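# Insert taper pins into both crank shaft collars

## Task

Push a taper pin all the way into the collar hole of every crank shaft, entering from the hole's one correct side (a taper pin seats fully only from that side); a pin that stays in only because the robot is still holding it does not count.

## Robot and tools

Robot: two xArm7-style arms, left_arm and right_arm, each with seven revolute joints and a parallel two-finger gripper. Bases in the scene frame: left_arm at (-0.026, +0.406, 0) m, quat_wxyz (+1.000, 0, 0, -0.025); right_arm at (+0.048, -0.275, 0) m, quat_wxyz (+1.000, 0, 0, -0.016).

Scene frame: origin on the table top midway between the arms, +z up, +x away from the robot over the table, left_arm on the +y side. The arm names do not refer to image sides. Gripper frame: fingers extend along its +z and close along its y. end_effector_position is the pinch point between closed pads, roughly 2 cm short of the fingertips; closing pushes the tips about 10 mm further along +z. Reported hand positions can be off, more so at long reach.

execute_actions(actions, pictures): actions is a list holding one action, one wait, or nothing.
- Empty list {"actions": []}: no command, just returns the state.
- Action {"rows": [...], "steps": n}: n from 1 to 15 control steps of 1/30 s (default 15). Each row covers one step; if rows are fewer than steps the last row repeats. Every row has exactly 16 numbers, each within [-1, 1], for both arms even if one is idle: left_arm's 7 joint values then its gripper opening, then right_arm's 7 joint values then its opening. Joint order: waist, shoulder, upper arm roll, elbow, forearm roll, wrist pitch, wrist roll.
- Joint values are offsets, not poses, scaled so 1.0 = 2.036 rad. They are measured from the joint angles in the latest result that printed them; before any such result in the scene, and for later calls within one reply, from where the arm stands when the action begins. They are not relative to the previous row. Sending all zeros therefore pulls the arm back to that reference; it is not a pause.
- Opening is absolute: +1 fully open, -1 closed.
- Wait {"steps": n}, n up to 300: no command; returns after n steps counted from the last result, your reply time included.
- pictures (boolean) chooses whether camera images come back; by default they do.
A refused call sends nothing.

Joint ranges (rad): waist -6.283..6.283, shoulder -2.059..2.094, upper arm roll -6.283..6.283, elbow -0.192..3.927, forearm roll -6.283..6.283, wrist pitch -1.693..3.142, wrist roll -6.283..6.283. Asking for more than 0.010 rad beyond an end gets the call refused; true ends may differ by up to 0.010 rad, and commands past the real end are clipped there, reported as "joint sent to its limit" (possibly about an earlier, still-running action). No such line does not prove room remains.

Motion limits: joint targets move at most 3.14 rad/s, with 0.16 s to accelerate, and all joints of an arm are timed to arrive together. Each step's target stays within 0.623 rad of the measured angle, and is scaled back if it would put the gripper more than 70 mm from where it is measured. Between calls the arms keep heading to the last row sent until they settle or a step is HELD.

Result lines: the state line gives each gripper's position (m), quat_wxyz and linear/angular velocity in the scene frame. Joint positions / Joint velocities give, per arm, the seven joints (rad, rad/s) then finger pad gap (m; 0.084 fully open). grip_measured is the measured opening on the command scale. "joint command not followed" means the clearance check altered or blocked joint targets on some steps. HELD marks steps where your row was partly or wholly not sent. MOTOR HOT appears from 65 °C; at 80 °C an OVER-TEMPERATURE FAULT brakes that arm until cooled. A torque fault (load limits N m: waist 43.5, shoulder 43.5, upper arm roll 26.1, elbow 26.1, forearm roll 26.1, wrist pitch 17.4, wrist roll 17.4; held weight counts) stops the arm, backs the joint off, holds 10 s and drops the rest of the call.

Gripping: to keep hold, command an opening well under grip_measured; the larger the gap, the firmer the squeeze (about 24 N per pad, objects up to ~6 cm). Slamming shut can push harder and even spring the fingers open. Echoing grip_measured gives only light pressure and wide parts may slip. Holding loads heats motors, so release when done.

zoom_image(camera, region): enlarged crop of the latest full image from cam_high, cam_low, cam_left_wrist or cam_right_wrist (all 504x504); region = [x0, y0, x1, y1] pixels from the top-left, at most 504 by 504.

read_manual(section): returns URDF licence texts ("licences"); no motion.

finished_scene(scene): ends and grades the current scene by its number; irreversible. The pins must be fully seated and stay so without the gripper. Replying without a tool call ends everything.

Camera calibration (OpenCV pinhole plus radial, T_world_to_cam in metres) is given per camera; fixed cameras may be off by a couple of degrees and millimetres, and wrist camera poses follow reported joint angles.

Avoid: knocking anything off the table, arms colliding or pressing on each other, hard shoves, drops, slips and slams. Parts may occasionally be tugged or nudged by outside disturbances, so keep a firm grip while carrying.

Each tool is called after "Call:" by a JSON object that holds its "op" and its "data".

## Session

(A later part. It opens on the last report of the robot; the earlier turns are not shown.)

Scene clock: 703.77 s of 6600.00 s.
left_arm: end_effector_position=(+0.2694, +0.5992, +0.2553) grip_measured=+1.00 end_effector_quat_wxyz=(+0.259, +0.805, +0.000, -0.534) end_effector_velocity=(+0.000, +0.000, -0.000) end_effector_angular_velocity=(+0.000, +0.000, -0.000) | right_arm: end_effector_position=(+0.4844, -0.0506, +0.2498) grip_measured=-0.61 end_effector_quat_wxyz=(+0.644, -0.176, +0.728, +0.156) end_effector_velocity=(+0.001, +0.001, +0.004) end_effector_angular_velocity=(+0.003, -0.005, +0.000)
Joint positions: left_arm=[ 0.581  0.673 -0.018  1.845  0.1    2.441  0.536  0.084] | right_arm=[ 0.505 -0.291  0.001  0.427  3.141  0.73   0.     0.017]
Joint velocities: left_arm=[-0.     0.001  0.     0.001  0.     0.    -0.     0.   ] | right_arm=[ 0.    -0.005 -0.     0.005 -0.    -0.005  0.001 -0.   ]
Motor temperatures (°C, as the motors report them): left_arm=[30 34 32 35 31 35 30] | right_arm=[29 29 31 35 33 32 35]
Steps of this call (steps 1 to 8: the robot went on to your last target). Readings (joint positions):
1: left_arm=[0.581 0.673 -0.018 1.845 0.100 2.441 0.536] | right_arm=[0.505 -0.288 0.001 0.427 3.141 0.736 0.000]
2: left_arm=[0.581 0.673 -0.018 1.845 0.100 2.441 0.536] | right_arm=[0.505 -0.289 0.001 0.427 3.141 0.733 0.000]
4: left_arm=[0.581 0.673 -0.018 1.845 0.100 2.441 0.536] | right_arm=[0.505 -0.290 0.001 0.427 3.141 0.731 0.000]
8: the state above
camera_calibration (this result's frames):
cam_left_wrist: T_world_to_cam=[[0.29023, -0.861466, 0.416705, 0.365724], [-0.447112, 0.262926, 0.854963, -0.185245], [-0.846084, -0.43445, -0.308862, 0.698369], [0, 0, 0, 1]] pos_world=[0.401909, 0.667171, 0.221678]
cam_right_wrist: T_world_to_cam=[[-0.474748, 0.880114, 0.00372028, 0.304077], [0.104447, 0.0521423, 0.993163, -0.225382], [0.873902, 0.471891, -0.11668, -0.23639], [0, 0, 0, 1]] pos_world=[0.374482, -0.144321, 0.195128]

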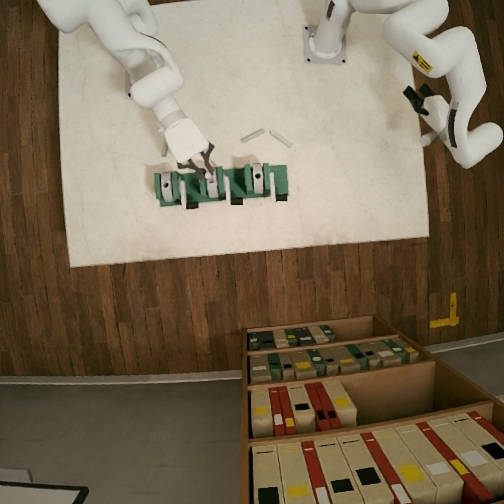

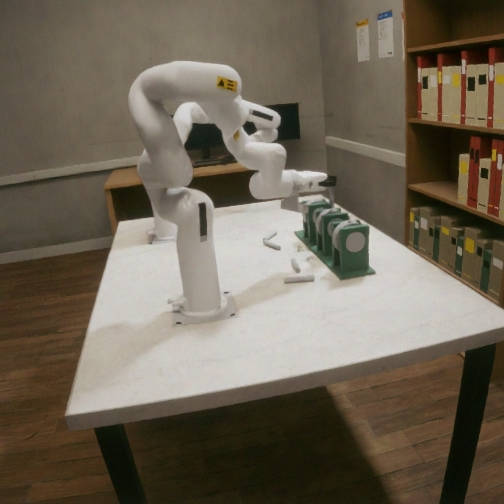

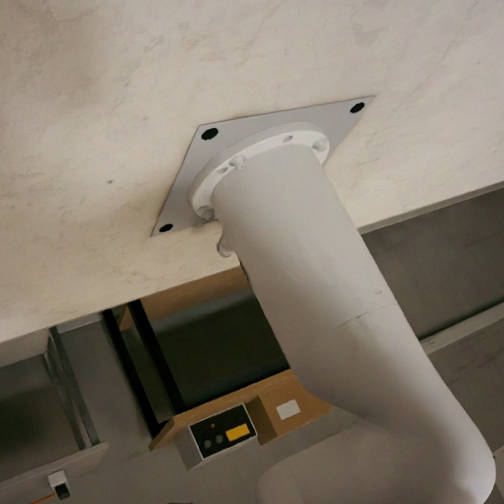

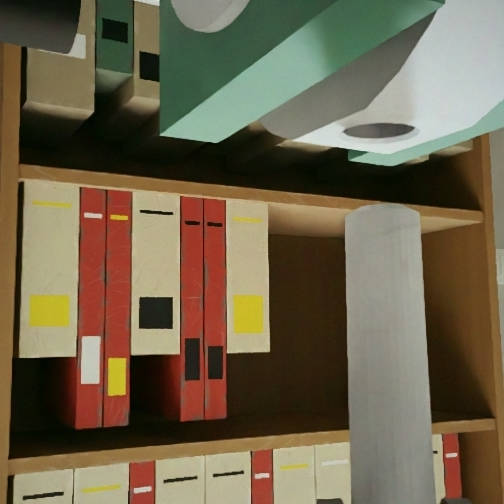

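Call:
{"op": "execute_actions", "data": {"actions": [{"rows": [[0,0,0,0,0,0,0,1, -0.1393,-0.0863,0,-0.0764,0,-0.0096,0,-1]], "steps": 15}], "pictures": false}}

Call:
{"op": "execute_actions", "data": {"actions": [{"steps": 15}]}}

Call:
{"op": "zoom_image", "data": {"camera": "cam_right_wrist", "region": [300, 100, 470, 240]}}

Call:
{"op": "zoom_image", "data": {"camera": "cam_low", "region": [300, 170, 380, 250]}}

Scene clock: 711.23 s of 6600.00 s.
left_arm: end_effector_position=(+0.2694, +0.5992, +0.2553) grip_measured=+1.00 end_effector_quat_wxyz=(+0.259, +0.805, +0.000, -0.534) end_effector_velocity=(+0.000, +0.000, +0.000) end_effector_angular_velocity=(+0.001, -0.001, +0.000) | right_arm: end_effector_position=(+0.4840, -0.1873, +0.2455) grip_measured=-0.61 end_effector_quat_wxyz=(+0.660, -0.074, +0.745, +0.066) end_effector_velocity=(-0.003, -0.025, +0.002) end_effector_angular_velocity=(-0.003, -0.011, -0.053)
Joint positions: left_arm=[ 0.581  0.673 -0.018  1.845  0.1    2.441  0.536  0.084] | right_arm=[ 0.229 -0.463  0.001  0.276  3.141  0.711  0.     0.017]
Joint velocities: left_arm=[ 0.    -0.     0.     0.001  0.    -0.001 -0.    -0.   ] | right_arm=[-0.064 -0.04   0.01  -0.029 -0.001 -0.001  0.    -0.   ]
Motor temperatures (°C, as the motors report them): left_arm=[30 34 32 35 31 35 30] | right_arm=[29 29 31 35 33 32 35]
Steps of this call (steps 1 to 15: the robot went on to your last target; steps 16 to 90: nothing new was sent; then 3.97 s passed at rest; steps 91 to 105: all 15 steps of this action). Readings (joint positions):
91: left_arm=[0.581 0.673 -0.018 1.845 0.100 2.441 0.536] | right_arm=[0.505 -0.292 0.001 0.428 3.141 0.729 0.000]
92: left_arm=[0.581 0.673 -0.018 1.845 0.100 2.441 0.536] | right_arm=[0.500 -0.295 0.002 0.425 3.141 0.729 0.000]
94: left_arm=[0.581 0.673 -0.018 1.845 0.100 2.441 0.536] | right_arm=[0.455 -0.323 0.005 0.401 3.141 0.726 0.000]
98: left_arm=[0.581 0.673 -0.018 1.845 0.100 2.441 0.536] | right_arm=[0.321 -0.406 -0.001 0.327 3.141 0.717 0.000]
105: the state above

Scene clock: 711.73 s of 6600.00 s.
left_arm: end_effector_position=(+0.2694, +0.5992, +0.2553) grip_measured=+1.00 end_effector_quat_wxyz=(+0.259, +0.805, +0.000, -0.534) end_effector_velocity=(+0.000, +0.000, +0.000) end_effector_angular_velocity=(+0.002, -0.003, -0.000) | right_arm: end_effector_position=(+0.4836, -0.1904, +0.2452) grip_measured=-0.61 end_effector_quat_wxyz=(+0.660, -0.072, +0.745, +0.063) end_effector_velocity=(-0.000, -0.001, -0.001) end_effector_angular_velocity=(+0.001, +0.003, -0.002)
Joint positions: left_arm=[ 0.581  0.673 -0.018  1.845  0.1    2.441  0.536  0.084] | right_arm=[ 0.222 -0.467  0.001  0.272  3.141  0.71   0.     0.017]
Joint velocities: left_arm=[-0.    -0.001 -0.     0.002  0.    -0.001 -0.    -0.   ] | right_arm=[-0.002  0.     0.    -0.002  0.    -0.001  0.001  0.   ]
Motor temperatures (°C, as the motors report them): left_arm=[30 34 32 35 31 35 30] | right_arm=[29 29 31 35 33 32 35]
Steps of this call (steps 1 to 15: the robot went on to your last target). Readings (joint positions):
1: left_arm=[0.581 0.673 -0.018 1.845 0.100 2.441 0.536] | right_arm=[0.227 -0.464 0.001 0.275 3.141 0.711 0.000]
2: left_arm=[0.581 0.673 -0.018 1.845 0.100 2.441 0.536] | right_arm=[0.226 -0.465 0.001 0.274 3.141 0.711 0.000]
4: left_arm=[0.581 0.673 -0.018 1.845 0.100 2.441 0.536] | right_arm=[0.224 -0.466 0.001 0.273 3.141 0.710 0.000]
8: left_arm=[0.581 0.673 -0.018 1.845 0.100 2.441 0.536] | right_arm=[0.223 -0.466 0.001 0.272 3.141 0.710 0.000]
15: the state above
All arms were judged still, so your last target was given up. Only a new action makes them travel on or press farther. Fingers that are still opening or closing keep moving.
camera_calibration (this result's frames):
cam_right_wrist: T_world_to_cam=[[-0.209742, 0.97775, 0.0035549, 0.317225], [0.114249, 0.020897, 0.993232, -0.224185], [0.971059, 0.208728, -0.11609, -0.267468], [0, 0, 0, 1]] pos_world=[0.351876, -0.249654, 0.190489]

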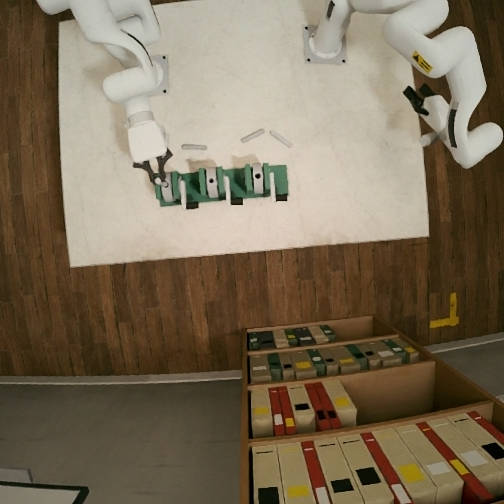

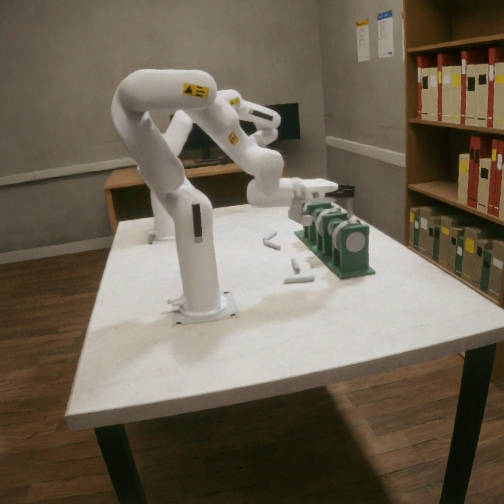

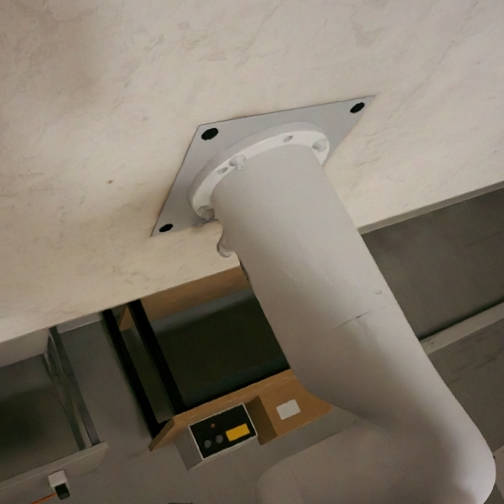

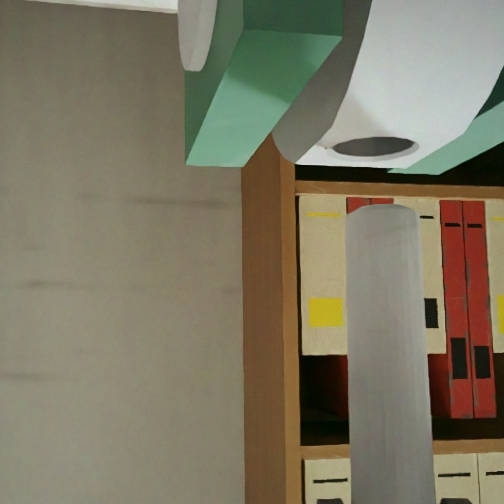

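Region (300, 100, 470, 240) of cam_right_wrist's 504x504 image, scaled by 2.965, with more detail than that image has; it fills the top 415 rows of this view, and the rest is white.

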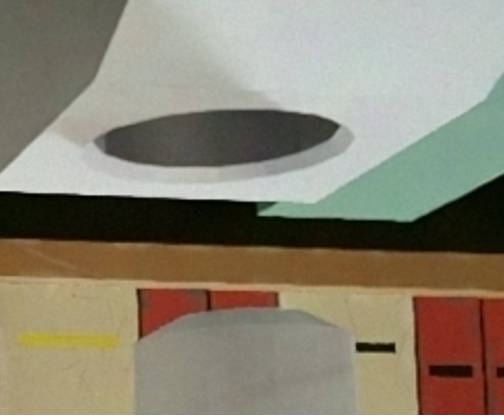

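Region (300, 170, 380, 250) of cam_low's 504x504 image, scaled by 6.300, with more detail than that image has.

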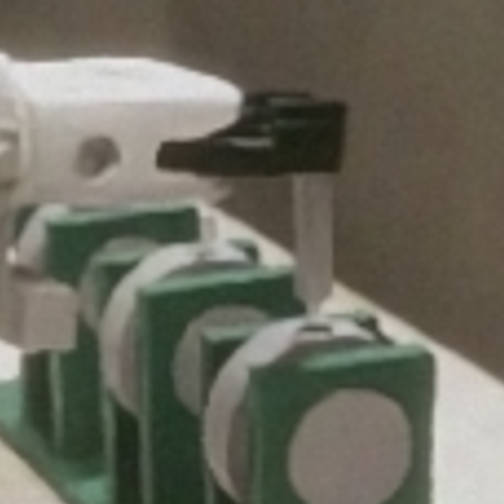

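Call:
{"op": "execute_actions", "data": {"actions": []}}

Scene clock: 734.60 s of 6600.00 s.
left_arm: end_effector_position=(+0.2694, +0.5992, +0.2553) grip_measured=+1.00 end_effector_quat_wxyz=(+0.259, +0.805, +0.000, -0.534) end_effector_velocity=(+0.000, +0.000, -0.000) end_effector_angular_velocity=(+0.001, +0.000, +0.001) | right_arm: end_effector_position=(+0.4836, -0.1905, +0.2452) grip_measured=-0.61 end_effector_quat_wxyz=(+0.660, -0.072, +0.745, +0.063) end_effector_velocity=(+0.000, -0.000, +0.001) end_effector_angular_velocity=(-0.001, -0.003, -0.000)
Joint positions: left_arm=[ 0.581  0.673 -0.018  1.845  0.1    2.441  0.536  0.084] | right_arm=[ 0.222 -0.467  0.001  0.272  3.141  0.71   0.     0.017]
Joint velocities: left_arm=[ 0.     0.002 -0.     0.002 -0.001  0.    -0.002 -0.   ] | right_arm=[-0.    -0.002 -0.     0.     0.     0.    -0.001 -0.   ]
Motor temperatures (°C, as the motors report them): left_arm=[30 34 32 35 31 35 30] | right_arm=[29 29 31 37 33 31 35]
Steps of this call (steps 1 to 90: nothing new was sent; then 19.87 s passed at rest). Readings (joint positions):
1: left_arm=[0.581 0.673 -0.018 1.845 0.100 2.441 0.536] | right_arm=[0.222 -0.467 0.001 0.272 3.141 0.710 0.000]
2: left_arm=[0.581 0.673 -0.018 1.845 0.100 2.441 0.536] | right_arm=[0.222 -0.467 0.001 0.272 3.141 0.710 0.000]
4: left_arm=[0.581 0.673 -0.018 1.845 0.100 2.441 0.536] | right_arm=[0.222 -0.467 0.001 0.272 3.141 0.710 0.000]
8: left_arm=[0.581 0.673 -0.018 1.845 0.100 2.441 0.536] | right_arm=[0.222 -0.467 0.001 0.272 3.141 0.710 0.000]
90: the state above
camera_calibration (this result's frames):
cam_left_wrist: T_world_to_cam=[[0.29023, -0.861466, 0.416705, 0.365724], [-0.447112, 0.262926, 0.854963, -0.185245], [-0.846084, -0.43445, -0.308862, 0.698369], [0, 0, 0, 1]] pos_world=[0.401909, 0.667171, 0.221678]
cam_right_wrist: T_world_to_cam=[[-0.209499, 0.977802, 0.00358538, 0.317218], [0.114247, 0.020836, 0.993234, -0.224195], [0.971112, 0.208491, -0.116076, -0.267515], [0, 0, 0, 1]] pos_world=[0.351858, -0.249731, 0.190489]

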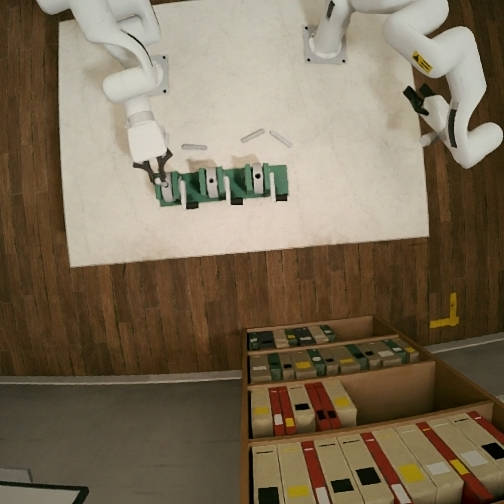

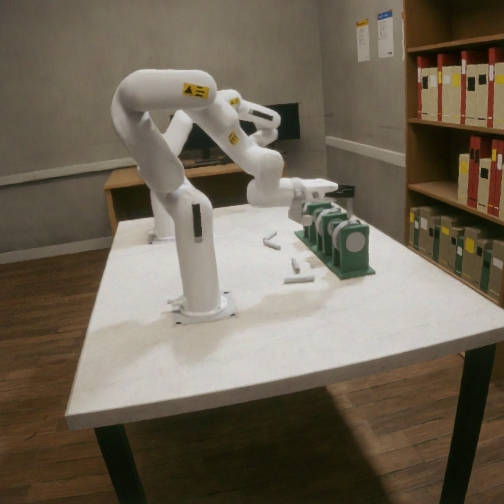

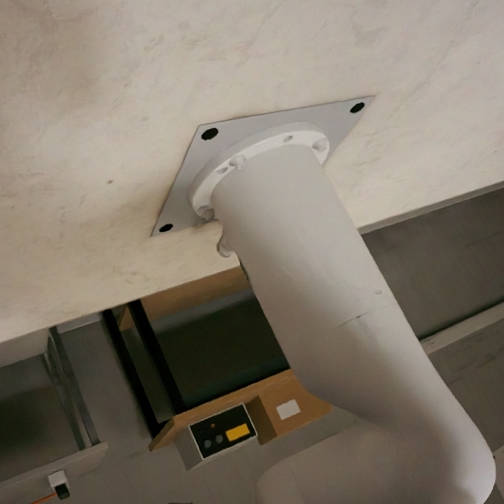

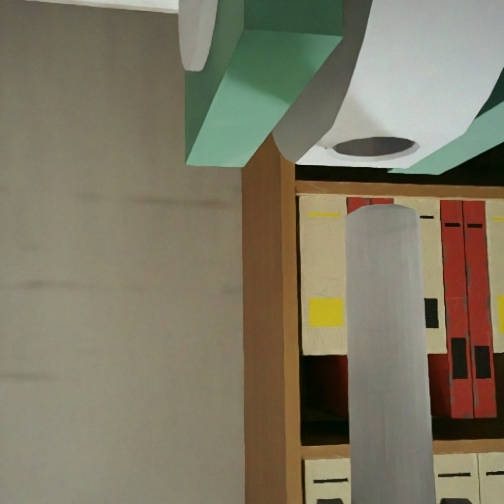

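Call:
{"op": "execute_actions", "data": {"actions": [{"rows":[[0,0,0,0,0,0,0,1,-0.0021,0,0,0,0,0,0,-1],[0,0,0,0,0,0,0,1,-0.0021,0,0,0,0,0,0,-1],[0,0,0,0,0,0,0,1,-0.0021,0,0,0,0,0,0,-1],[0,0,0,0,0,0,0,1,-0.0021,0.004,0,-0.0014,0,0.0055,0,-1],[0,0,0,0,0,0,0,1,-0.0021,0.008,0,-0.0029,0,0.011,0,-1],[0,0,0,0,0,0,0,1,-0.0021,0.012,0,-0.0043,0,0.0165,0,-1],[0,0,0,0,0,0,0,1,-0.0021,0.016,0,-0.0058,0,0.022,0,-1],[0,0,0,0,0,0,0,1,-0.0021,0.020,0,-0.0072,0,0.0275,0,-1],[0,0,0,0,0,0,0,1,-0.0021,0.024,0,-0.0087,0,0.033,0,-1],[0,0,0,0,0,0,0,1,-0.0021,0.028,0,-0.010,0,0.0385,0,-1],[0,0,0,0,0,0,0,1,-0.0021,0.0329,0,-0.0116,0,0.0443,0,-1]],"steps":15}]}}

Scene clock: 750.37 s of 6600.00 s.
left_arm: end_effector_position=(+0.2694, +0.5992, +0.2553) grip_measured=+1.00 end_effector_quat_wxyz=(+0.259, +0.805, +0.000, -0.534) end_effector_velocity=(-0.000, +0.000, -0.001) end_effector_angular_velocity=(-0.001, +0.001, +0.000) | right_arm: end_effector_position=(+0.4835, -0.1924, +0.2257) grip_measured=-0.61 end_effector_quat_wxyz=(+0.659, -0.070, +0.746, +0.062) end_effector_velocity=(+0.000, -0.001, -0.016) end_effector_angular_velocity=(+0.001, -0.004, -0.002)
Joint positions: left_arm=[ 0.581  0.673 -0.018  1.845  0.1    2.441  0.536  0.084] | right_arm=[ 0.218 -0.405  0.001  0.249  3.141  0.793  0.     0.017]
Joint velocities: left_arm=[ 0.     0.001  0.    -0.001  0.    -0.     0.     0.   ] | right_arm=[-0.001  0.061 -0.001 -0.019 -0.     0.084 -0.     0.   ]
Motor temperatures (°C, as the motors report them): left_arm=[30 34 32 35 31 35 30] | right_arm=[29 29 31 37 33 31 35]
Steps of this call (steps 1 to 90: nothing new was sent; then 12.27 s passed at rest; steps 91 to 105: all 15 steps of this action). Readings (joint positions):
91: left_arm=[0.581 0.673 -0.018 1.845 0.100 2.441 0.536] | right_arm=[0.222 -0.467 0.001 0.272 3.141 0.710 0.000]
92: left_arm=[0.581 0.673 -0.018 1.845 0.100 2.441 0.536] | right_arm=[0.221 -0.467 0.001 0.272 3.141 0.710 0.000]
94: left_arm=[0.581 0.673 -0.018 1.845 0.100 2.441 0.536] | right_arm=[0.219 -0.467 0.001 0.272 3.141 0.711 0.000]
98: left_arm=[0.581 0.673 -0.018 1.845 0.100 2.441 0.536] | right_arm=[0.218 -0.448 0.001 0.266 3.141 0.736 0.000]
105: the state above
camera_calibration (this result's frames):
cam_left_wrist: T_world_to_cam=[[0.29023, -0.861466, 0.416705, 0.365725], [-0.447112, 0.262926, 0.854962, -0.185245], [-0.846084, -0.43445, -0.308862, 0.698369], [0, 0, 0, 1]] pos_world=[0.401909, 0.667171, 0.221678]
cam_right_wrist: T_world_to_cam=[[-0.205432, 0.978664, 0.00368847, 0.317298], [0.116679, 0.0207498, 0.992953, -0.205873], [0.971691, 0.204414, -0.118452, -0.26985], [0, 0, 0, 1]] pos_world=[0.351415, -0.251096, 0.171287]

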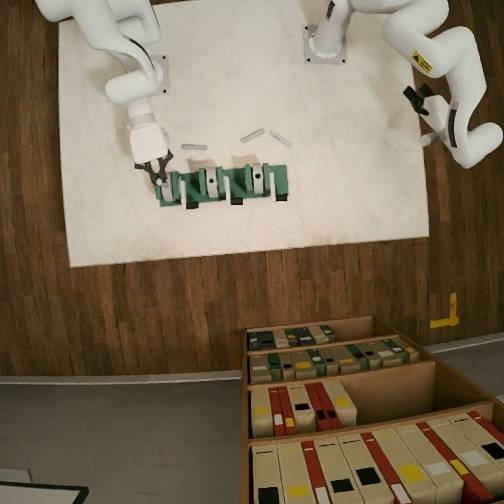

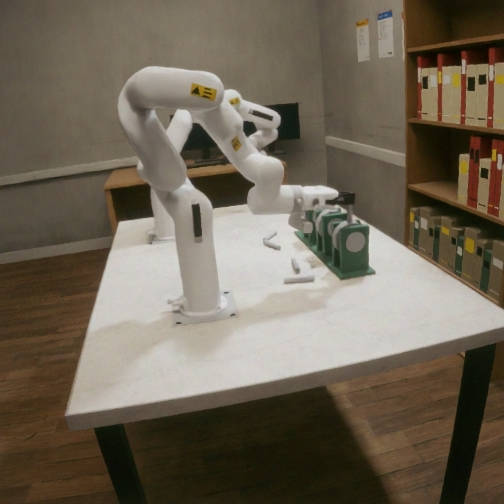

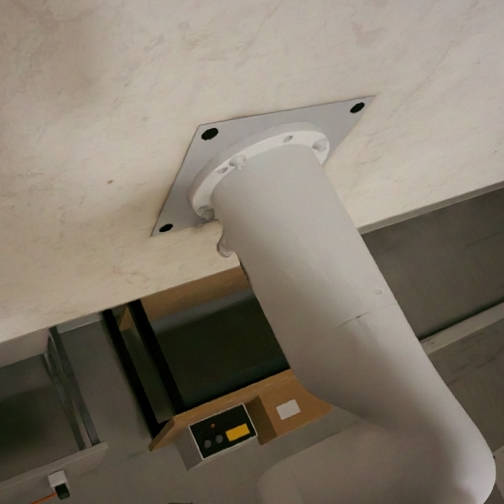

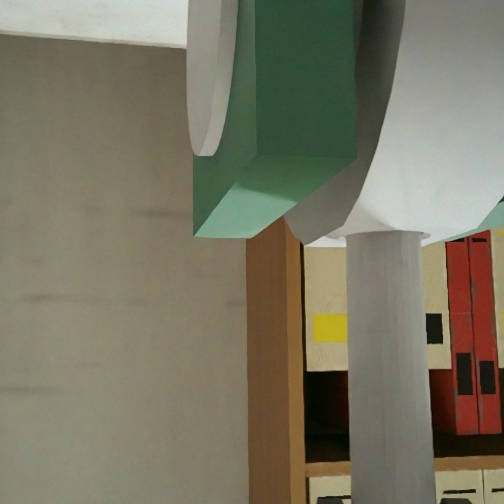

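Call:
{"op": "execute_actions", "data": {"actions": [{"rows":[[0,0,0,0,0,0,0,1,0,0.005,0,-0.001,0,0.006,0,-1],[0,0,0,0,0,0,0,1,0,0.010,0,-0.002,0,0.012,0,-1],[0,0,0,0,0,0,0,1,0,0.015,0,-0.003,0,0.018,0,-1],[0,0,0,0,0,0,0,1,0,0.020,0,-0.004,0,0.025,0,-1],[0,0,0,0,0,0,0,1,0,0.025,0,-0.005,0,0.031,0,-1],[0,0,0,0,0,0,0,1,0,0.030,0,-0.006,0,0.037,0,-1],[0,0,0,0,0,0,0,1,0,0.035,0,-0.0075,0,0.043,0,-1],[0,0,0,0,0,0,0,1,0,0.040,0,-0.0085,0,0.049,0,-1],[0,0,0,0,0,0,0,1,0,0.045,0,-0.0095,0,0.055,0,-1],[0,0,0,0,0,0,0,1,0,0.0501,0,-0.0106,0,0.0615,0,-1]],"steps":15}]}}

Scene clock: 757.93 s of 6600.00 s.
left_arm: end_effector_position=(+0.2694, +0.5992, +0.2553) grip_measured=+1.00 end_effector_quat_wxyz=(+0.259, +0.805, +0.000, -0.534) end_effector_velocity=(+0.000, +0.000, -0.000) end_effector_angular_velocity=(-0.000, +0.001, -0.000) | right_arm: end_effector_position=(+0.4836, -0.1924, +0.2005) grip_measured=-0.61 end_effector_quat_wxyz=(+0.659, -0.070, +0.746, +0.062) end_effector_velocity=(+0.004, -0.000, -0.003) end_effector_angular_velocity=(+0.006, -0.025, -0.003)
Joint positions: left_arm=[ 0.581  0.673 -0.018  1.845  0.1    2.441  0.536  0.084] | right_arm=[ 0.218 -0.307  0.001  0.228  3.141  0.912  0.     0.017]
Joint velocities: left_arm=[ 0.     0.001 -0.     0.     0.     0.    -0.     0.   ] | right_arm=[-0.001  0.042 -0.002 -0.001 -0.     0.068  0.001  0.   ]
Motor temperatures (°C, as the motors report them): left_arm=[30 34 32 35 31 35 30] | right_arm=[29 29 31 37 33 31 35]
Steps of this call (steps 1 to 15: the robot went on to your last target; steps 16 to 90: nothing new was sent; then 4.07 s passed at rest; steps 91 to 105: all 15 steps of this action). Readings (joint positions):
91: left_arm=[0.581 0.673 -0.018 1.845 0.100 2.441 0.536] | right_arm=[0.218 -0.400 0.001 0.248 3.141 0.801 0.000]
92: left_arm=[0.581 0.673 -0.018 1.845 0.100 2.441 0.536] | right_arm=[0.218 -0.398 0.001 0.248 3.141 0.802 0.000]
94: left_arm=[0.581 0.673 -0.018 1.845 0.100 2.441 0.536] | right_arm=[0.218 -0.388 0.001 0.246 3.141 0.814 0.000]
98: left_arm=[0.581 0.673 -0.018 1.845 0.100 2.441 0.536] | right_arm=[0.218 -0.354 0.001 0.239 3.141 0.856 0.000]
105: the state above
camera_calibration (this result's frames):
cam_left_wrist: T_world_to_cam=[[0.29023, -0.861466, 0.416705, 0.365724], [-0.447112, 0.262926, 0.854962, -0.185245], [-0.846084, -0.43445, -0.308862, 0.698369], [0, 0, 0, 1]] pos_world=[0.401909, 0.667171, 0.221678]
cam_right_wrist: T_world_to_cam=[[-0.205467, 0.978657, 0.00379132, 0.317376], [0.116329, 0.0205762, 0.992998, -0.180769], [0.971726, 0.204469, -0.118074, -0.273082], [0, 0, 0, 1]] pos_world=[0.3516, -0.251046, 0.146056]

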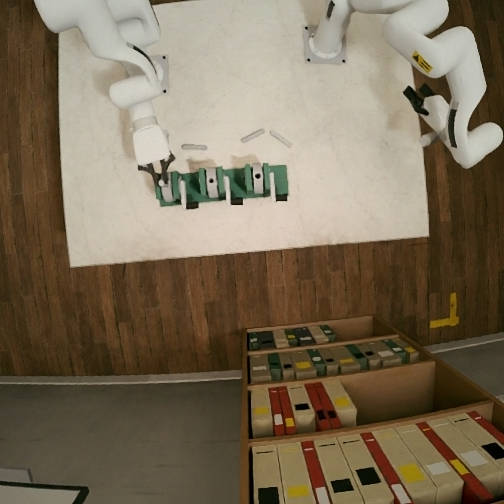

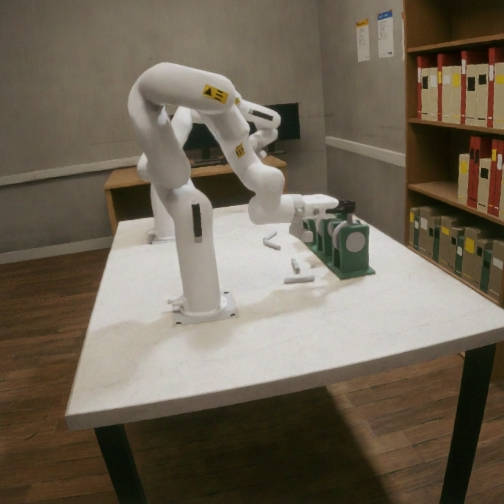

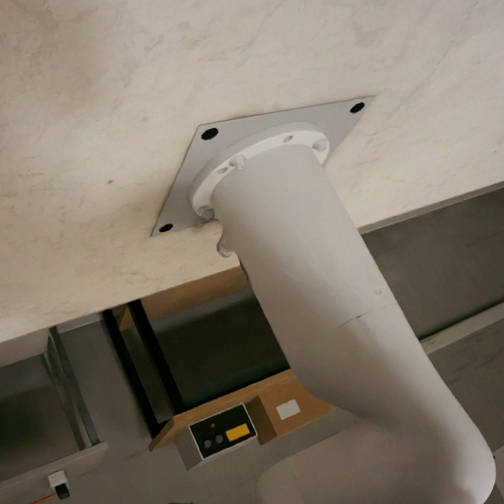

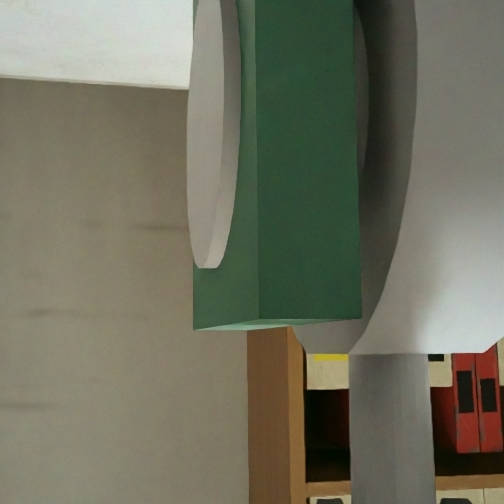

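Release the pin now.

Call:
{"op": "execute_actions", "data": {"actions": [{"rows":[[0,0,0,0,0,0,0,1,0,0,0,0,0,0,0,-0.55],[0,0,0,0,0,0,0,1,0,0,0,0,0,0,0,-0.45],[0,0,0,0,0,0,0,1,0,0,0,0,0,0,0,-0.3]],"steps":15}]}}

Scene clock: 760.50 s of 6600.00 s.
left_arm: end_effector_position=(+0.2694, +0.5992, +0.2553) grip_measured=+1.00 end_effector_quat_wxyz=(+0.259, +0.805, +0.000, -0.534) end_effector_velocity=(+0.000, +0.000, -0.000) end_effector_angular_velocity=(+0.000, -0.001, +0.000) | right_arm: end_effector_position=(+0.4837, -0.1924, +0.2006) grip_measured=-0.32 end_effector_quat_wxyz=(+0.659, -0.070, +0.746, +0.062) end_effector_velocity=(-0.000, +0.001, -0.001) end_effector_angular_velocity=(-0.001, +0.002, +0.002)
Joint positions: left_arm=[ 0.581  0.673 -0.018  1.845  0.1    2.441  0.536  0.084] | right_arm=[ 0.218 -0.307  0.001  0.228  3.141  0.912  0.     0.03 ]
Joint velocities: left_arm=[-0.     0.     0.     0.001 -0.    -0.    -0.    -0.   ] | right_arm=[ 0.001  0.001  0.001  0.    -0.    -0.001 -0.    -0.   ]
Motor temperatures (°C, as the motors report them): left_arm=[30 34 32 35 31 35 30] | right_arm=[29 29 31 37 33 31 35]
Steps of this call (steps 1 to 15: the robot went on to your last target; steps 16 to 62: nothing new was sent; steps 63 to 77: all 15 steps of this action). Readings (joint positions):
63: left_arm=[0.581 0.673 -0.018 1.845 0.100 2.441 0.536] | right_arm=[0.218 -0.303 0.001 0.228 3.141 0.918 0.000]
64: left_arm=[0.581 0.673 -0.018 1.845 0.100 2.441 0.536] | right_arm=[0.218 -0.304 0.001 0.228 3.141 0.916 0.000]
66: left_arm=[0.581 0.673 -0.018 1.845 0.100 2.441 0.536] | right_arm=[0.218 -0.306 0.001 0.229 3.141 0.914 0.000]
70: left_arm=[0.581 0.673 -0.018 1.845 0.100 2.441 0.536] | right_arm=[0.218 -0.307 0.001 0.229 3.141 0.913 0.000]
77: the state above
camera_calibration (this result's frames):
cam_left_wrist: T_world_to_cam=[[0.29023, -0.861466, 0.416705, 0.365724], [-0.447112, 0.262926, 0.854962, -0.185245], [-0.846084, -0.43445, -0.308862, 0.698369], [0, 0, 0, 1]] pos_world=[0.401909, 0.667171, 0.221678]
cam_right_wrist: T_world_to_cam=[[-0.205468, 0.978657, 0.00378817, 0.317377], [0.116165, 0.020545, 0.993017, -0.180763], [0.971745, 0.204473, -0.117907, -0.273151], [0, 0, 0, 1]] pos_world=[0.351642, -0.251038, 0.146092]

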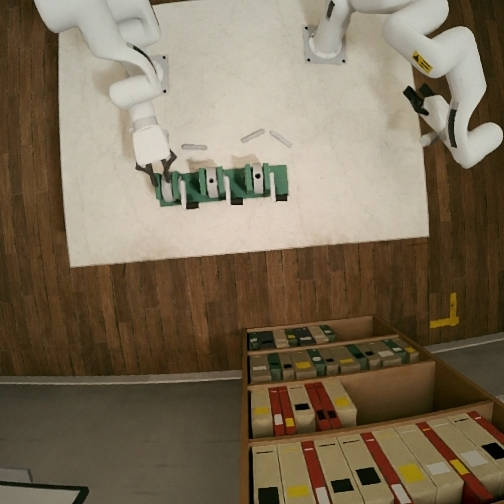

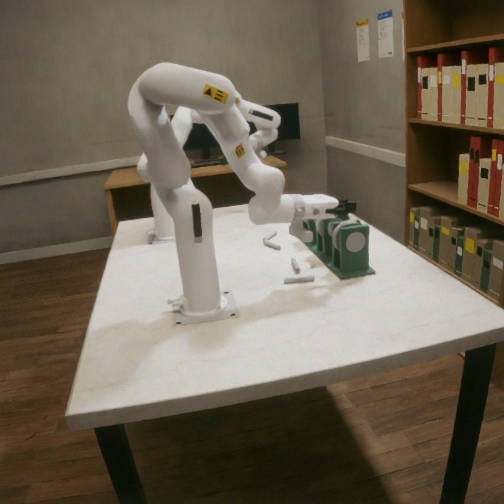

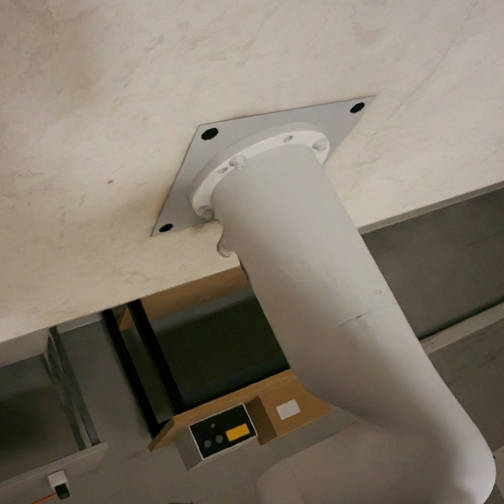

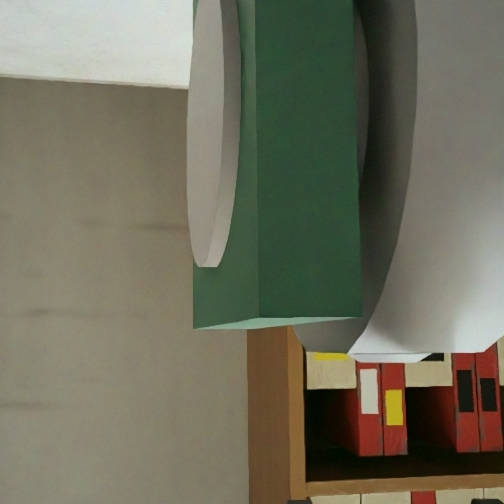

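Call:
{"op": "zoom_image", "data": {"camera": "cam_right_wrist", "region": [280, 300, 504, 420]}}

Call:
{"op": "zoom_image", "data": {"camera": "cam_low", "region": [270, 170, 400, 290]}}

Region (280, 300, 504, 420) of cam_right_wrist's 504x504 image, scaled by 2.250, with more detail than that image has; it fills the top 270 rows of this view, and the rest is white.

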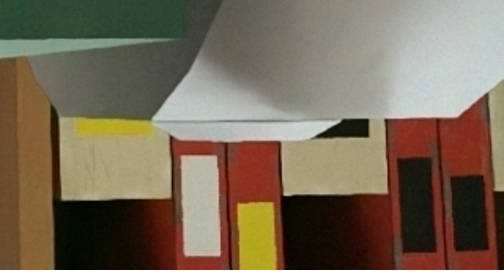

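Region (270, 170, 400, 290) of cam_low's 504x504 image, scaled by 3.877, with more detail than that image has; it fills the top 465 rows of this view, and the rest is white.

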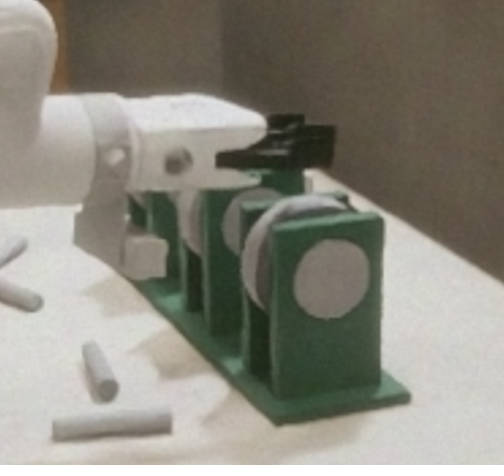

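Call:
{"op": "execute_actions", "data": {"actions": [{"rows":[[0,0,0,0,0,0,0,1,0,-0.0786,0,0.0216,0,-0.0992,0,-1]],"steps":8}], "pictures": false}}

Call:
{"op": "execute_actions", "data": {"actions": [{"rows":[[0,0,0,0,0,0,0,1,0,0.1,0,0.35,0,-0.2,0,-1]],"steps":15}], "pictures": false}}

Scene clock: 787.77 s of 6600.00 s.
left_arm: end_effector_position=(+0.2694, +0.5992, +0.2553) grip_measured=+1.00 end_effector_quat_wxyz=(+0.259, +0.805, +0.000, -0.534) end_effector_velocity=(+0.000, +0.000, -0.000) end_effector_angular_velocity=(+0.000, -0.001, +0.000) | right_arm: end_effector_position=(+0.4862, -0.1920, +0.2419) grip_measured=-1.00 end_effector_quat_wxyz=(+0.663, -0.070, +0.743, +0.062) end_effector_velocity=(-0.003, -0.000, +0.098) end_effector_angular_velocity=(+0.004, -0.021, +0.001)
Joint positions: left_arm=[ 0.581  0.673 -0.018  1.845  0.1    2.441  0.536  0.084] | right_arm=[ 0.218 -0.444  0.001  0.269  3.141  0.745  0.     0.   ]
Joint velocities: left_arm=[ 0.     0.    -0.     0.001 -0.    -0.     0.     0.   ] | right_arm=[ 0.    -0.321  0.001  0.096  0.    -0.396  0.     0.   ]
Motor temperatures (°C, as the motors report them): left_arm=[30 34 32 35 31 35 30] | right_arm=[29 29 31 36 33 31 35]
Steps of this call (steps 1 to 15: the robot went on to your last target; steps 16 to 90: nothing new was sent; then 24.00 s passed at rest; steps 91 to 98: all 8 steps of this action). Readings (joint positions):
91: left_arm=[0.581 0.673 -0.018 1.845 0.100 2.441 0.536] | right_arm=[0.218 -0.307 0.001 0.228 3.141 0.911 0.000]
92: left_arm=[0.581 0.673 -0.018 1.845 0.100 2.441 0.536] | right_arm=[0.218 -0.311 0.001 0.229 3.141 0.905 0.000]
94: left_arm=[0.581 0.673 -0.018 1.845 0.100 2.441 0.536] | right_arm=[0.218 -0.347 0.001 0.237 3.141 0.855 0.000]
98: the state above

Scene clock: 788.27 s of 6600.00 s.
left_arm: end_effector_position=(+0.2694, +0.5992, +0.2553) grip_measured=+1.00 end_effector_quat_wxyz=(+0.259, +0.805, +0.000, -0.534) end_effector_velocity=(-0.000, -0.000, +0.000) end_effector_angular_velocity=(+0.000, -0.001, +0.000) | right_arm: end_effector_position=(+0.5909, -0.1722, +0.3853) grip_measured=-1.00 end_effector_quat_wxyz=(+0.688, -0.068, +0.719, +0.064) end_effector_velocity=(+0.213, +0.039, +0.382) end_effector_angular_velocity=(+0.042, -0.227, -0.002)
Joint positions: left_arm=[ 0.581  0.673 -0.018  1.845  0.1    2.441  0.536  0.084] | right_arm=[ 0.218 -0.295  0.001  0.793  3.141  0.438  0.     0.   ]
Joint velocities: left_arm=[ 0.    -0.001 -0.    -0.001 -0.001  0.    -0.    -0.   ] | right_arm=[-0.001  0.383 -0.001  1.301 -0.    -0.688 -0.     0.   ]
Motor temperatures (°C, as the motors report them): left_arm=[30 34 32 35 31 35 30] | right_arm=[29 29 31 36 33 31 35]
Steps of this call (steps 1 to 15: all 15 steps of this action). Readings (joint positions):
1: left_arm=[0.581 0.673 -0.018 1.845 0.100 2.441 0.536] | right_arm=[0.218 -0.452 0.001 0.271 3.141 0.734 0.000]
2: left_arm=[0.581 0.673 -0.018 1.845 0.100 2.441 0.536] | right_arm=[0.218 -0.454 0.001 0.276 3.141 0.722 0.000]
4: left_arm=[0.581 0.673 -0.018 1.845 0.100 2.441 0.536] | right_arm=[0.218 -0.438 0.001 0.321 3.141 0.687 0.000]
8: left_arm=[0.581 0.673 -0.018 1.845 0.100 2.441 0.536] | right_arm=[0.218 -0.383 0.001 0.496 3.141 0.595 0.000]
15: the state above

Call:
{"op": "execute_actions", "data": {"actions": [{"rows":[[0,0,0,0,0,0,0,1,0,0.387,0,0.488,0,-0.851,0,-1]],"steps":15}], "pictures": false}}

Call:
{"op": "execute_actions", "data": {"actions": [{"steps":25}]}}

Scene clock: 794.70 s of 6600.00 s.
left_arm: end_effector_position=(+0.2694, +0.5992, +0.2553) grip_measured=+1.00 end_effector_quat_wxyz=(+0.259, +0.805, +0.000, -0.534) end_effector_velocity=(-0.000, -0.000, -0.001) end_effector_angular_velocity=(-0.001, +0.002, +0.000) | right_arm: end_effector_position=(+0.6725, -0.1568, +0.2798) grip_measured=-1.00 end_effector_quat_wxyz=(+0.420, -0.085, +0.903, +0.039) end_effector_velocity=(-0.236, -0.045, -0.427) end_effector_angular_velocity=(-0.419, +2.224, -0.001)
Joint positions: left_arm=[ 0.581  0.673 -0.018  1.845  0.1    2.441  0.536  0.084] | right_arm=[ 0.218  0.319  0.001  1.584  3.141 -0.394  0.     0.   ]
Joint velocities: left_arm=[-0.     0.001  0.    -0.001 -0.    -0.    -0.    -0.   ] | right_arm=[ 0.     0.971  0.     1.073  0.    -2.365  0.001  0.   ]
Motor temperatures (°C, as the motors report them): left_arm=[30 34 32 35 31 35 30] | right_arm=[29 30 31 37 33 31 35]
Steps of this call (steps 1 to 30: the robot went on to your last target; steps 31 to 90: nothing new was sent; then 2.93 s passed at rest; steps 91 to 105: all 15 steps of this action). Readings (joint positions):
91: left_arm=[0.581 0.673 -0.018 1.845 0.100 2.441 0.536] | right_arm=[0.218 -0.240 0.001 0.982 3.141 0.337 0.000]
92: left_arm=[0.581 0.673 -0.018 1.845 0.100 2.441 0.536] | right_arm=[0.218 -0.235 0.001 0.988 3.141 0.331 0.000]
94: left_arm=[0.581 0.673 -0.018 1.845 0.100 2.441 0.536] | right_arm=[0.217 -0.188 0.000 1.038 3.141 0.280 0.000]
98: left_arm=[0.581 0.673 -0.018 1.845 0.100 2.441 0.536] | right_arm=[0.218 0.004 0.001 1.230 3.141 0.090 0.000]
105: the state above

Scene clock: 795.53 s of 6600.00 s.
left_arm: end_effector_position=(+0.2694, +0.5992, +0.2553) grip_measured=+1.00 end_effector_quat_wxyz=(+0.259, +0.805, +0.000, -0.534) end_effector_velocity=(-0.000, -0.000, +0.001) end_effector_angular_velocity=(+0.001, -0.001, +0.000) | right_arm: end_effector_position=(+0.4999, -0.1895, +0.2299) grip_measured=-1.00 end_effector_quat_wxyz=(+0.001, -0.093, +0.996, +0.000) end_effector_velocity=(-0.002, -0.001, -0.001) end_effector_angular_velocity=(-0.002, +0.010, -0.001)
Joint positions: left_arm=[ 0.581  0.673 -0.018  1.845  0.1    2.441  0.536  0.084] | right_arm=[ 0.218  0.492  0.001  1.786  3.141 -1.293  0.     0.   ]
Joint velocities: left_arm=[ 0.    -0.001 -0.     0.    -0.     0.001 -0.    -0.   ] | right_arm=[-0.     0.004 -0.001  0.002  0.    -0.008  0.     0.   ]
Motor temperatures (°C, as the motors report them): left_arm=[30 34 32 35 31 35 30] | right_arm=[29 30 31 37 33 31 35]
Steps of this call (steps 1 to 25: the robot went on to your last target). Readings (joint positions):
1: left_arm=[0.581 0.673 -0.018 1.845 0.100 2.441 0.536] | right_arm=[0.218 0.348 0.001 1.617 3.141 -0.473 0.000]
2: left_arm=[0.581 0.673 -0.018 1.845 0.100 2.441 0.536] | right_arm=[0.218 0.373 0.001 1.645 3.141 -0.552 0.000]
4: left_arm=[0.581 0.673 -0.018 1.845 0.100 2.441 0.536] | right_arm=[0.218 0.408 0.001 1.685 3.141 -0.704 0.000]
8: left_arm=[0.581 0.673 -0.018 1.845 0.100 2.441 0.536] | right_arm=[0.218 0.449 0.001 1.736 3.141 -0.989 0.000]
25: the state above
camera_calibration (this result's frames):
cam_left_wrist: T_world_to_cam=[[0.290231, -0.861466, 0.416705, 0.365724], [-0.447112, 0.262926, 0.854963, -0.185245], [-0.846084, -0.43445, -0.308862, 0.698369], [0, 0, 0, 1]] pos_world=[0.401909, 0.667171, 0.221678]
cam_right_wrist: T_world_to_cam=[[-0.184052, 0.982714, 0.0199463, 0.304176], [0.982913, 0.183958, 0.00648946, -0.387365], [0.002708, 0.0207999, -0.99978, 0.366273], [0, 0, 0, 1]] pos_world=[0.435738, -0.235277, 0.362639]

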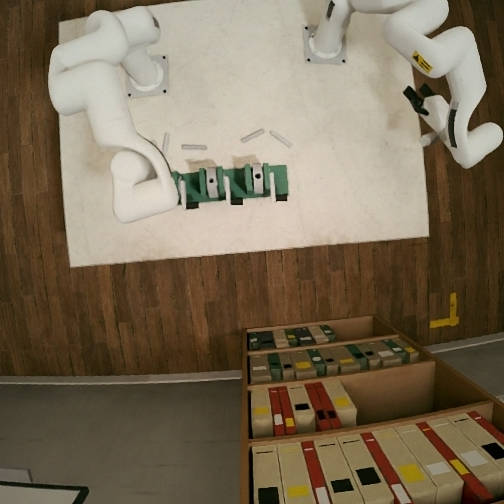

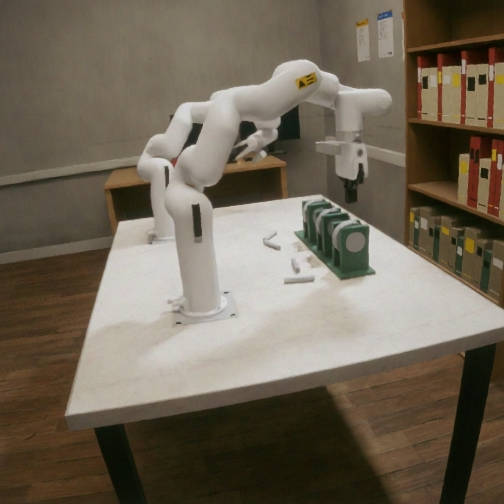

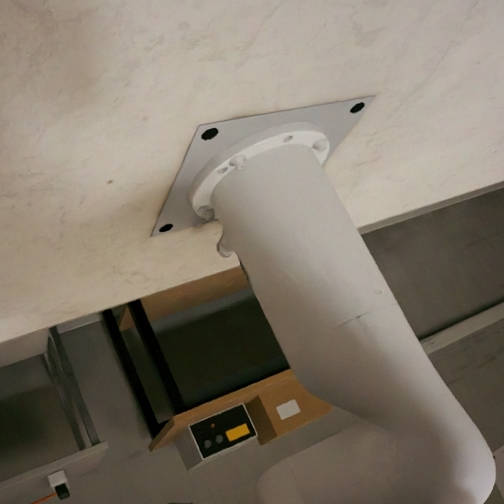

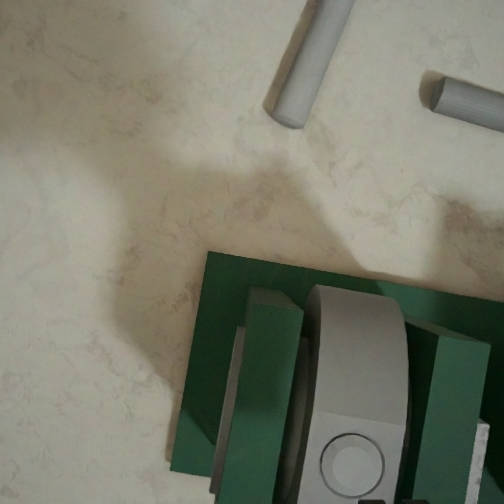

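Call:
{"op": "execute_actions", "data": {"actions": [{"rows":[[0,0,0,0,0,0,0,1,0,0.003,0,-0.013,0,0.016,0,-1],[0,0,0,0,0,0,0,1,0,0.006,0,-0.026,0,0.032,0,-1],[0,0,0,0,0,0,0,1,0,0.009,0,-0.039,0,0.048,0,-1],[0,0,0,0,0,0,0,1,0,0.0119,0,-0.052,0,0.0635,0,-1]],"steps":15}]}}

Scene clock: 803.93 s of 6600.00 s.
left_arm: end_effector_position=(+0.2694, +0.5992, +0.2553) grip_measured=+1.00 end_effector_quat_wxyz=(+0.259, +0.805, +0.000, -0.534) end_effector_velocity=(+0.001, +0.000, +0.000) end_effector_angular_velocity=(+0.001, -0.003, +0.000) | right_arm: end_effector_position=(+0.5002, -0.1895, +0.1812) grip_measured=-1.00 end_effector_quat_wxyz=(+0.001, -0.093, +0.996, +0.000) end_effector_velocity=(-0.001, -0.001, -0.006) end_effector_angular_velocity=(-0.001, +0.001, -0.001)
Joint positions: left_arm=[ 0.581  0.673 -0.018  1.845  0.1    2.441  0.536  0.084] | right_arm=[ 0.218  0.515  0.001  1.682  3.141 -1.165  0.     0.   ]
Joint velocities: left_arm=[ 0.    -0.     0.     0.002 -0.001 -0.001 -0.     0.   ] | right_arm=[-0.001  0.002 -0.001 -0.015 -0.     0.016 -0.001  0.   ]
Motor temperatures (°C, as the motors report them): left_arm=[30 34 32 35 31 35 30] | right_arm=[29 30 31 37 33 31 35]
Steps of this call (steps 1 to 30: the robot went on to your last target; steps 31 to 90: nothing new was sent; then 4.90 s passed at rest; steps 91 to 105: all 15 steps of this action). Readings (joint positions):
91: left_arm=[0.581 0.673 -0.018 1.845 0.100 2.441 0.536] | right_arm=[0.218 0.492 0.001 1.786 3.141 -1.293 0.000]
92: left_arm=[0.581 0.673 -0.018 1.845 0.100 2.441 0.536] | right_arm=[0.218 0.492 0.001 1.782 3.141 -1.287 0.000]
94: left_arm=[0.581 0.673 -0.018 1.845 0.100 2.441 0.536] | right_arm=[0.218 0.496 0.001 1.757 3.141 -1.254 0.000]
98: left_arm=[0.581 0.673 -0.018 1.845 0.100 2.441 0.536] | right_arm=[0.218 0.516 0.001 1.692 3.141 -1.183 0.000]
105: the state above
camera_calibration (this result's frames):
cam_left_wrist: T_world_to_cam=[[0.290231, -0.861466, 0.416705, 0.365724], [-0.447111, 0.262926, 0.854963, -0.185245], [-0.846084, -0.43445, -0.308862, 0.698369], [0, 0, 0, 1]] pos_world=[0.401909, 0.667171, 0.221678]
cam_right_wrist: T_world_to_cam=[[-0.184075, 0.982709, 0.0199594, 0.305159], [0.982907, 0.18397, 0.00700672, -0.387413], [0.00321365, 0.020908, -0.999776, 0.317357], [0, 0, 0, 1]] pos_world=[0.435943, -0.235245, 0.313909]

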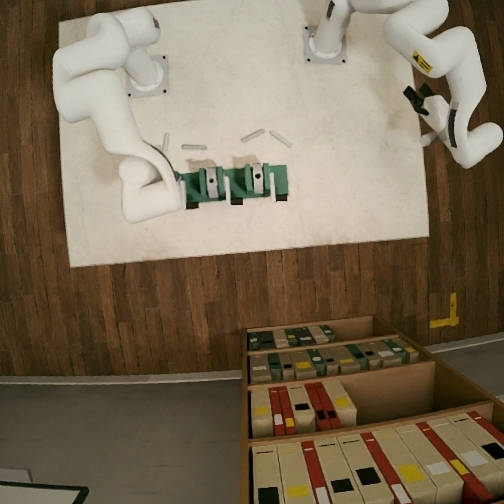

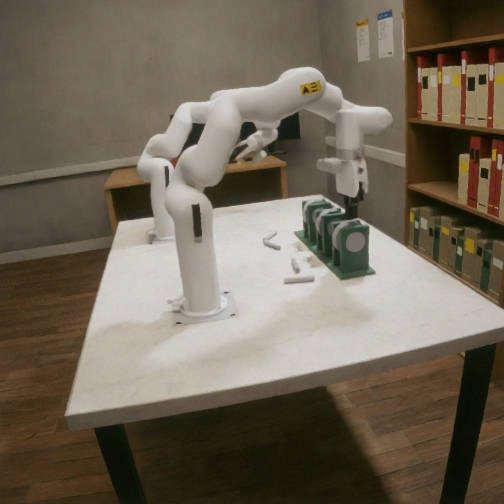

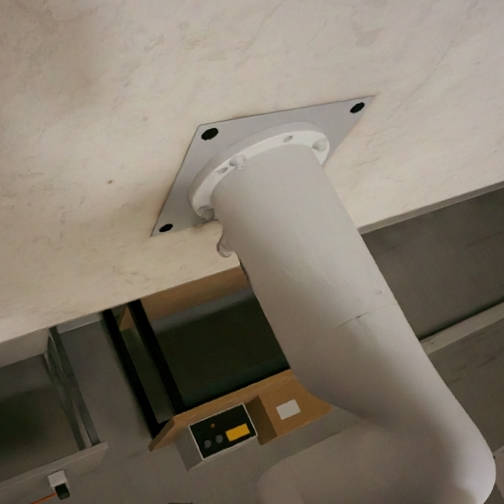

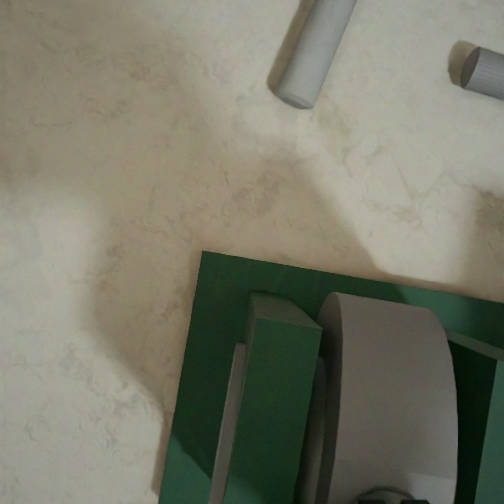

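Call:
{"op": "execute_actions", "data": {"actions": [{"rows":[[0,0,0,0,0,0,0,1,0,0.001,0,-0.002,0,0.003,0,-1],[0,0,0,0,0,0,0,1,0,0.002,0,-0.004,0,0.005,0,-1],[0,0,0,0,0,0,0,1,0,0.003,0,-0.006,0,0.008,0,-1],[0,0,0,0,0,0,0,1,0,0.0035,0,-0.0078,0,0.0103,0,-1]],"steps":15}], "pictures": false}}

Scene clock: 808.77 s of 6600.00 s.
left_arm: end_effector_position=(+0.2694, +0.5992, +0.2553) grip_measured=+1.00 end_effector_quat_wxyz=(+0.259, +0.805, +0.000, -0.534) end_effector_velocity=(+0.000, +0.000, -0.000) end_effector_angular_velocity=(+0.001, +0.001, +0.000) | right_arm: end_effector_position=(+0.5002, -0.1895, +0.1735) grip_measured=-1.00 end_effector_quat_wxyz=(+0.001, -0.093, +0.996, +0.000) end_effector_velocity=(+0.001, -0.002, -0.001) end_effector_angular_velocity=(-0.000, -0.003, -0.004)
Joint positions: left_arm=[ 0.581  0.673 -0.018  1.845  0.1    2.441  0.536  0.084] | right_arm=[ 0.218  0.52   0.001  1.668  3.141 -1.146  0.     0.   ]
Joint velocities: left_arm=[-0.     0.001  0.     0.     0.    -0.    -0.001 -0.   ] | right_arm=[-0.002  0.    -0.002 -0.001  0.     0.004  0.     0.   ]
Motor temperatures (°C, as the motors report them): left_arm=[30 34 32 35 31 35 30] | right_arm=[29 30 31 37 33 31 35]
Steps of this call (steps 1 to 15: the robot went on to your last target; steps 16 to 90: nothing new was sent; then 1.33 s passed at rest; steps 91 to 105: all 15 steps of this action). Readings (joint positions):
91: left_arm=[0.581 0.673 -0.018 1.845 0.100 2.441 0.536] | right_arm=[0.218 0.516 0.001 1.680 3.141 -1.164 0.000]
92: left_arm=[0.581 0.673 -0.018 1.845 0.100 2.441 0.536] | right_arm=[0.218 0.516 0.001 1.680 3.141 -1.162 0.000]
94: left_arm=[0.581 0.673 -0.018 1.845 0.100 2.441 0.536] | right_arm=[0.218 0.518 0.001 1.676 3.141 -1.156 0.000]
98: left_arm=[0.581 0.673 -0.018 1.845 0.100 2.441 0.536] | right_arm=[0.218 0.521 0.001 1.669 3.141 -1.148 0.000]
105: the state above


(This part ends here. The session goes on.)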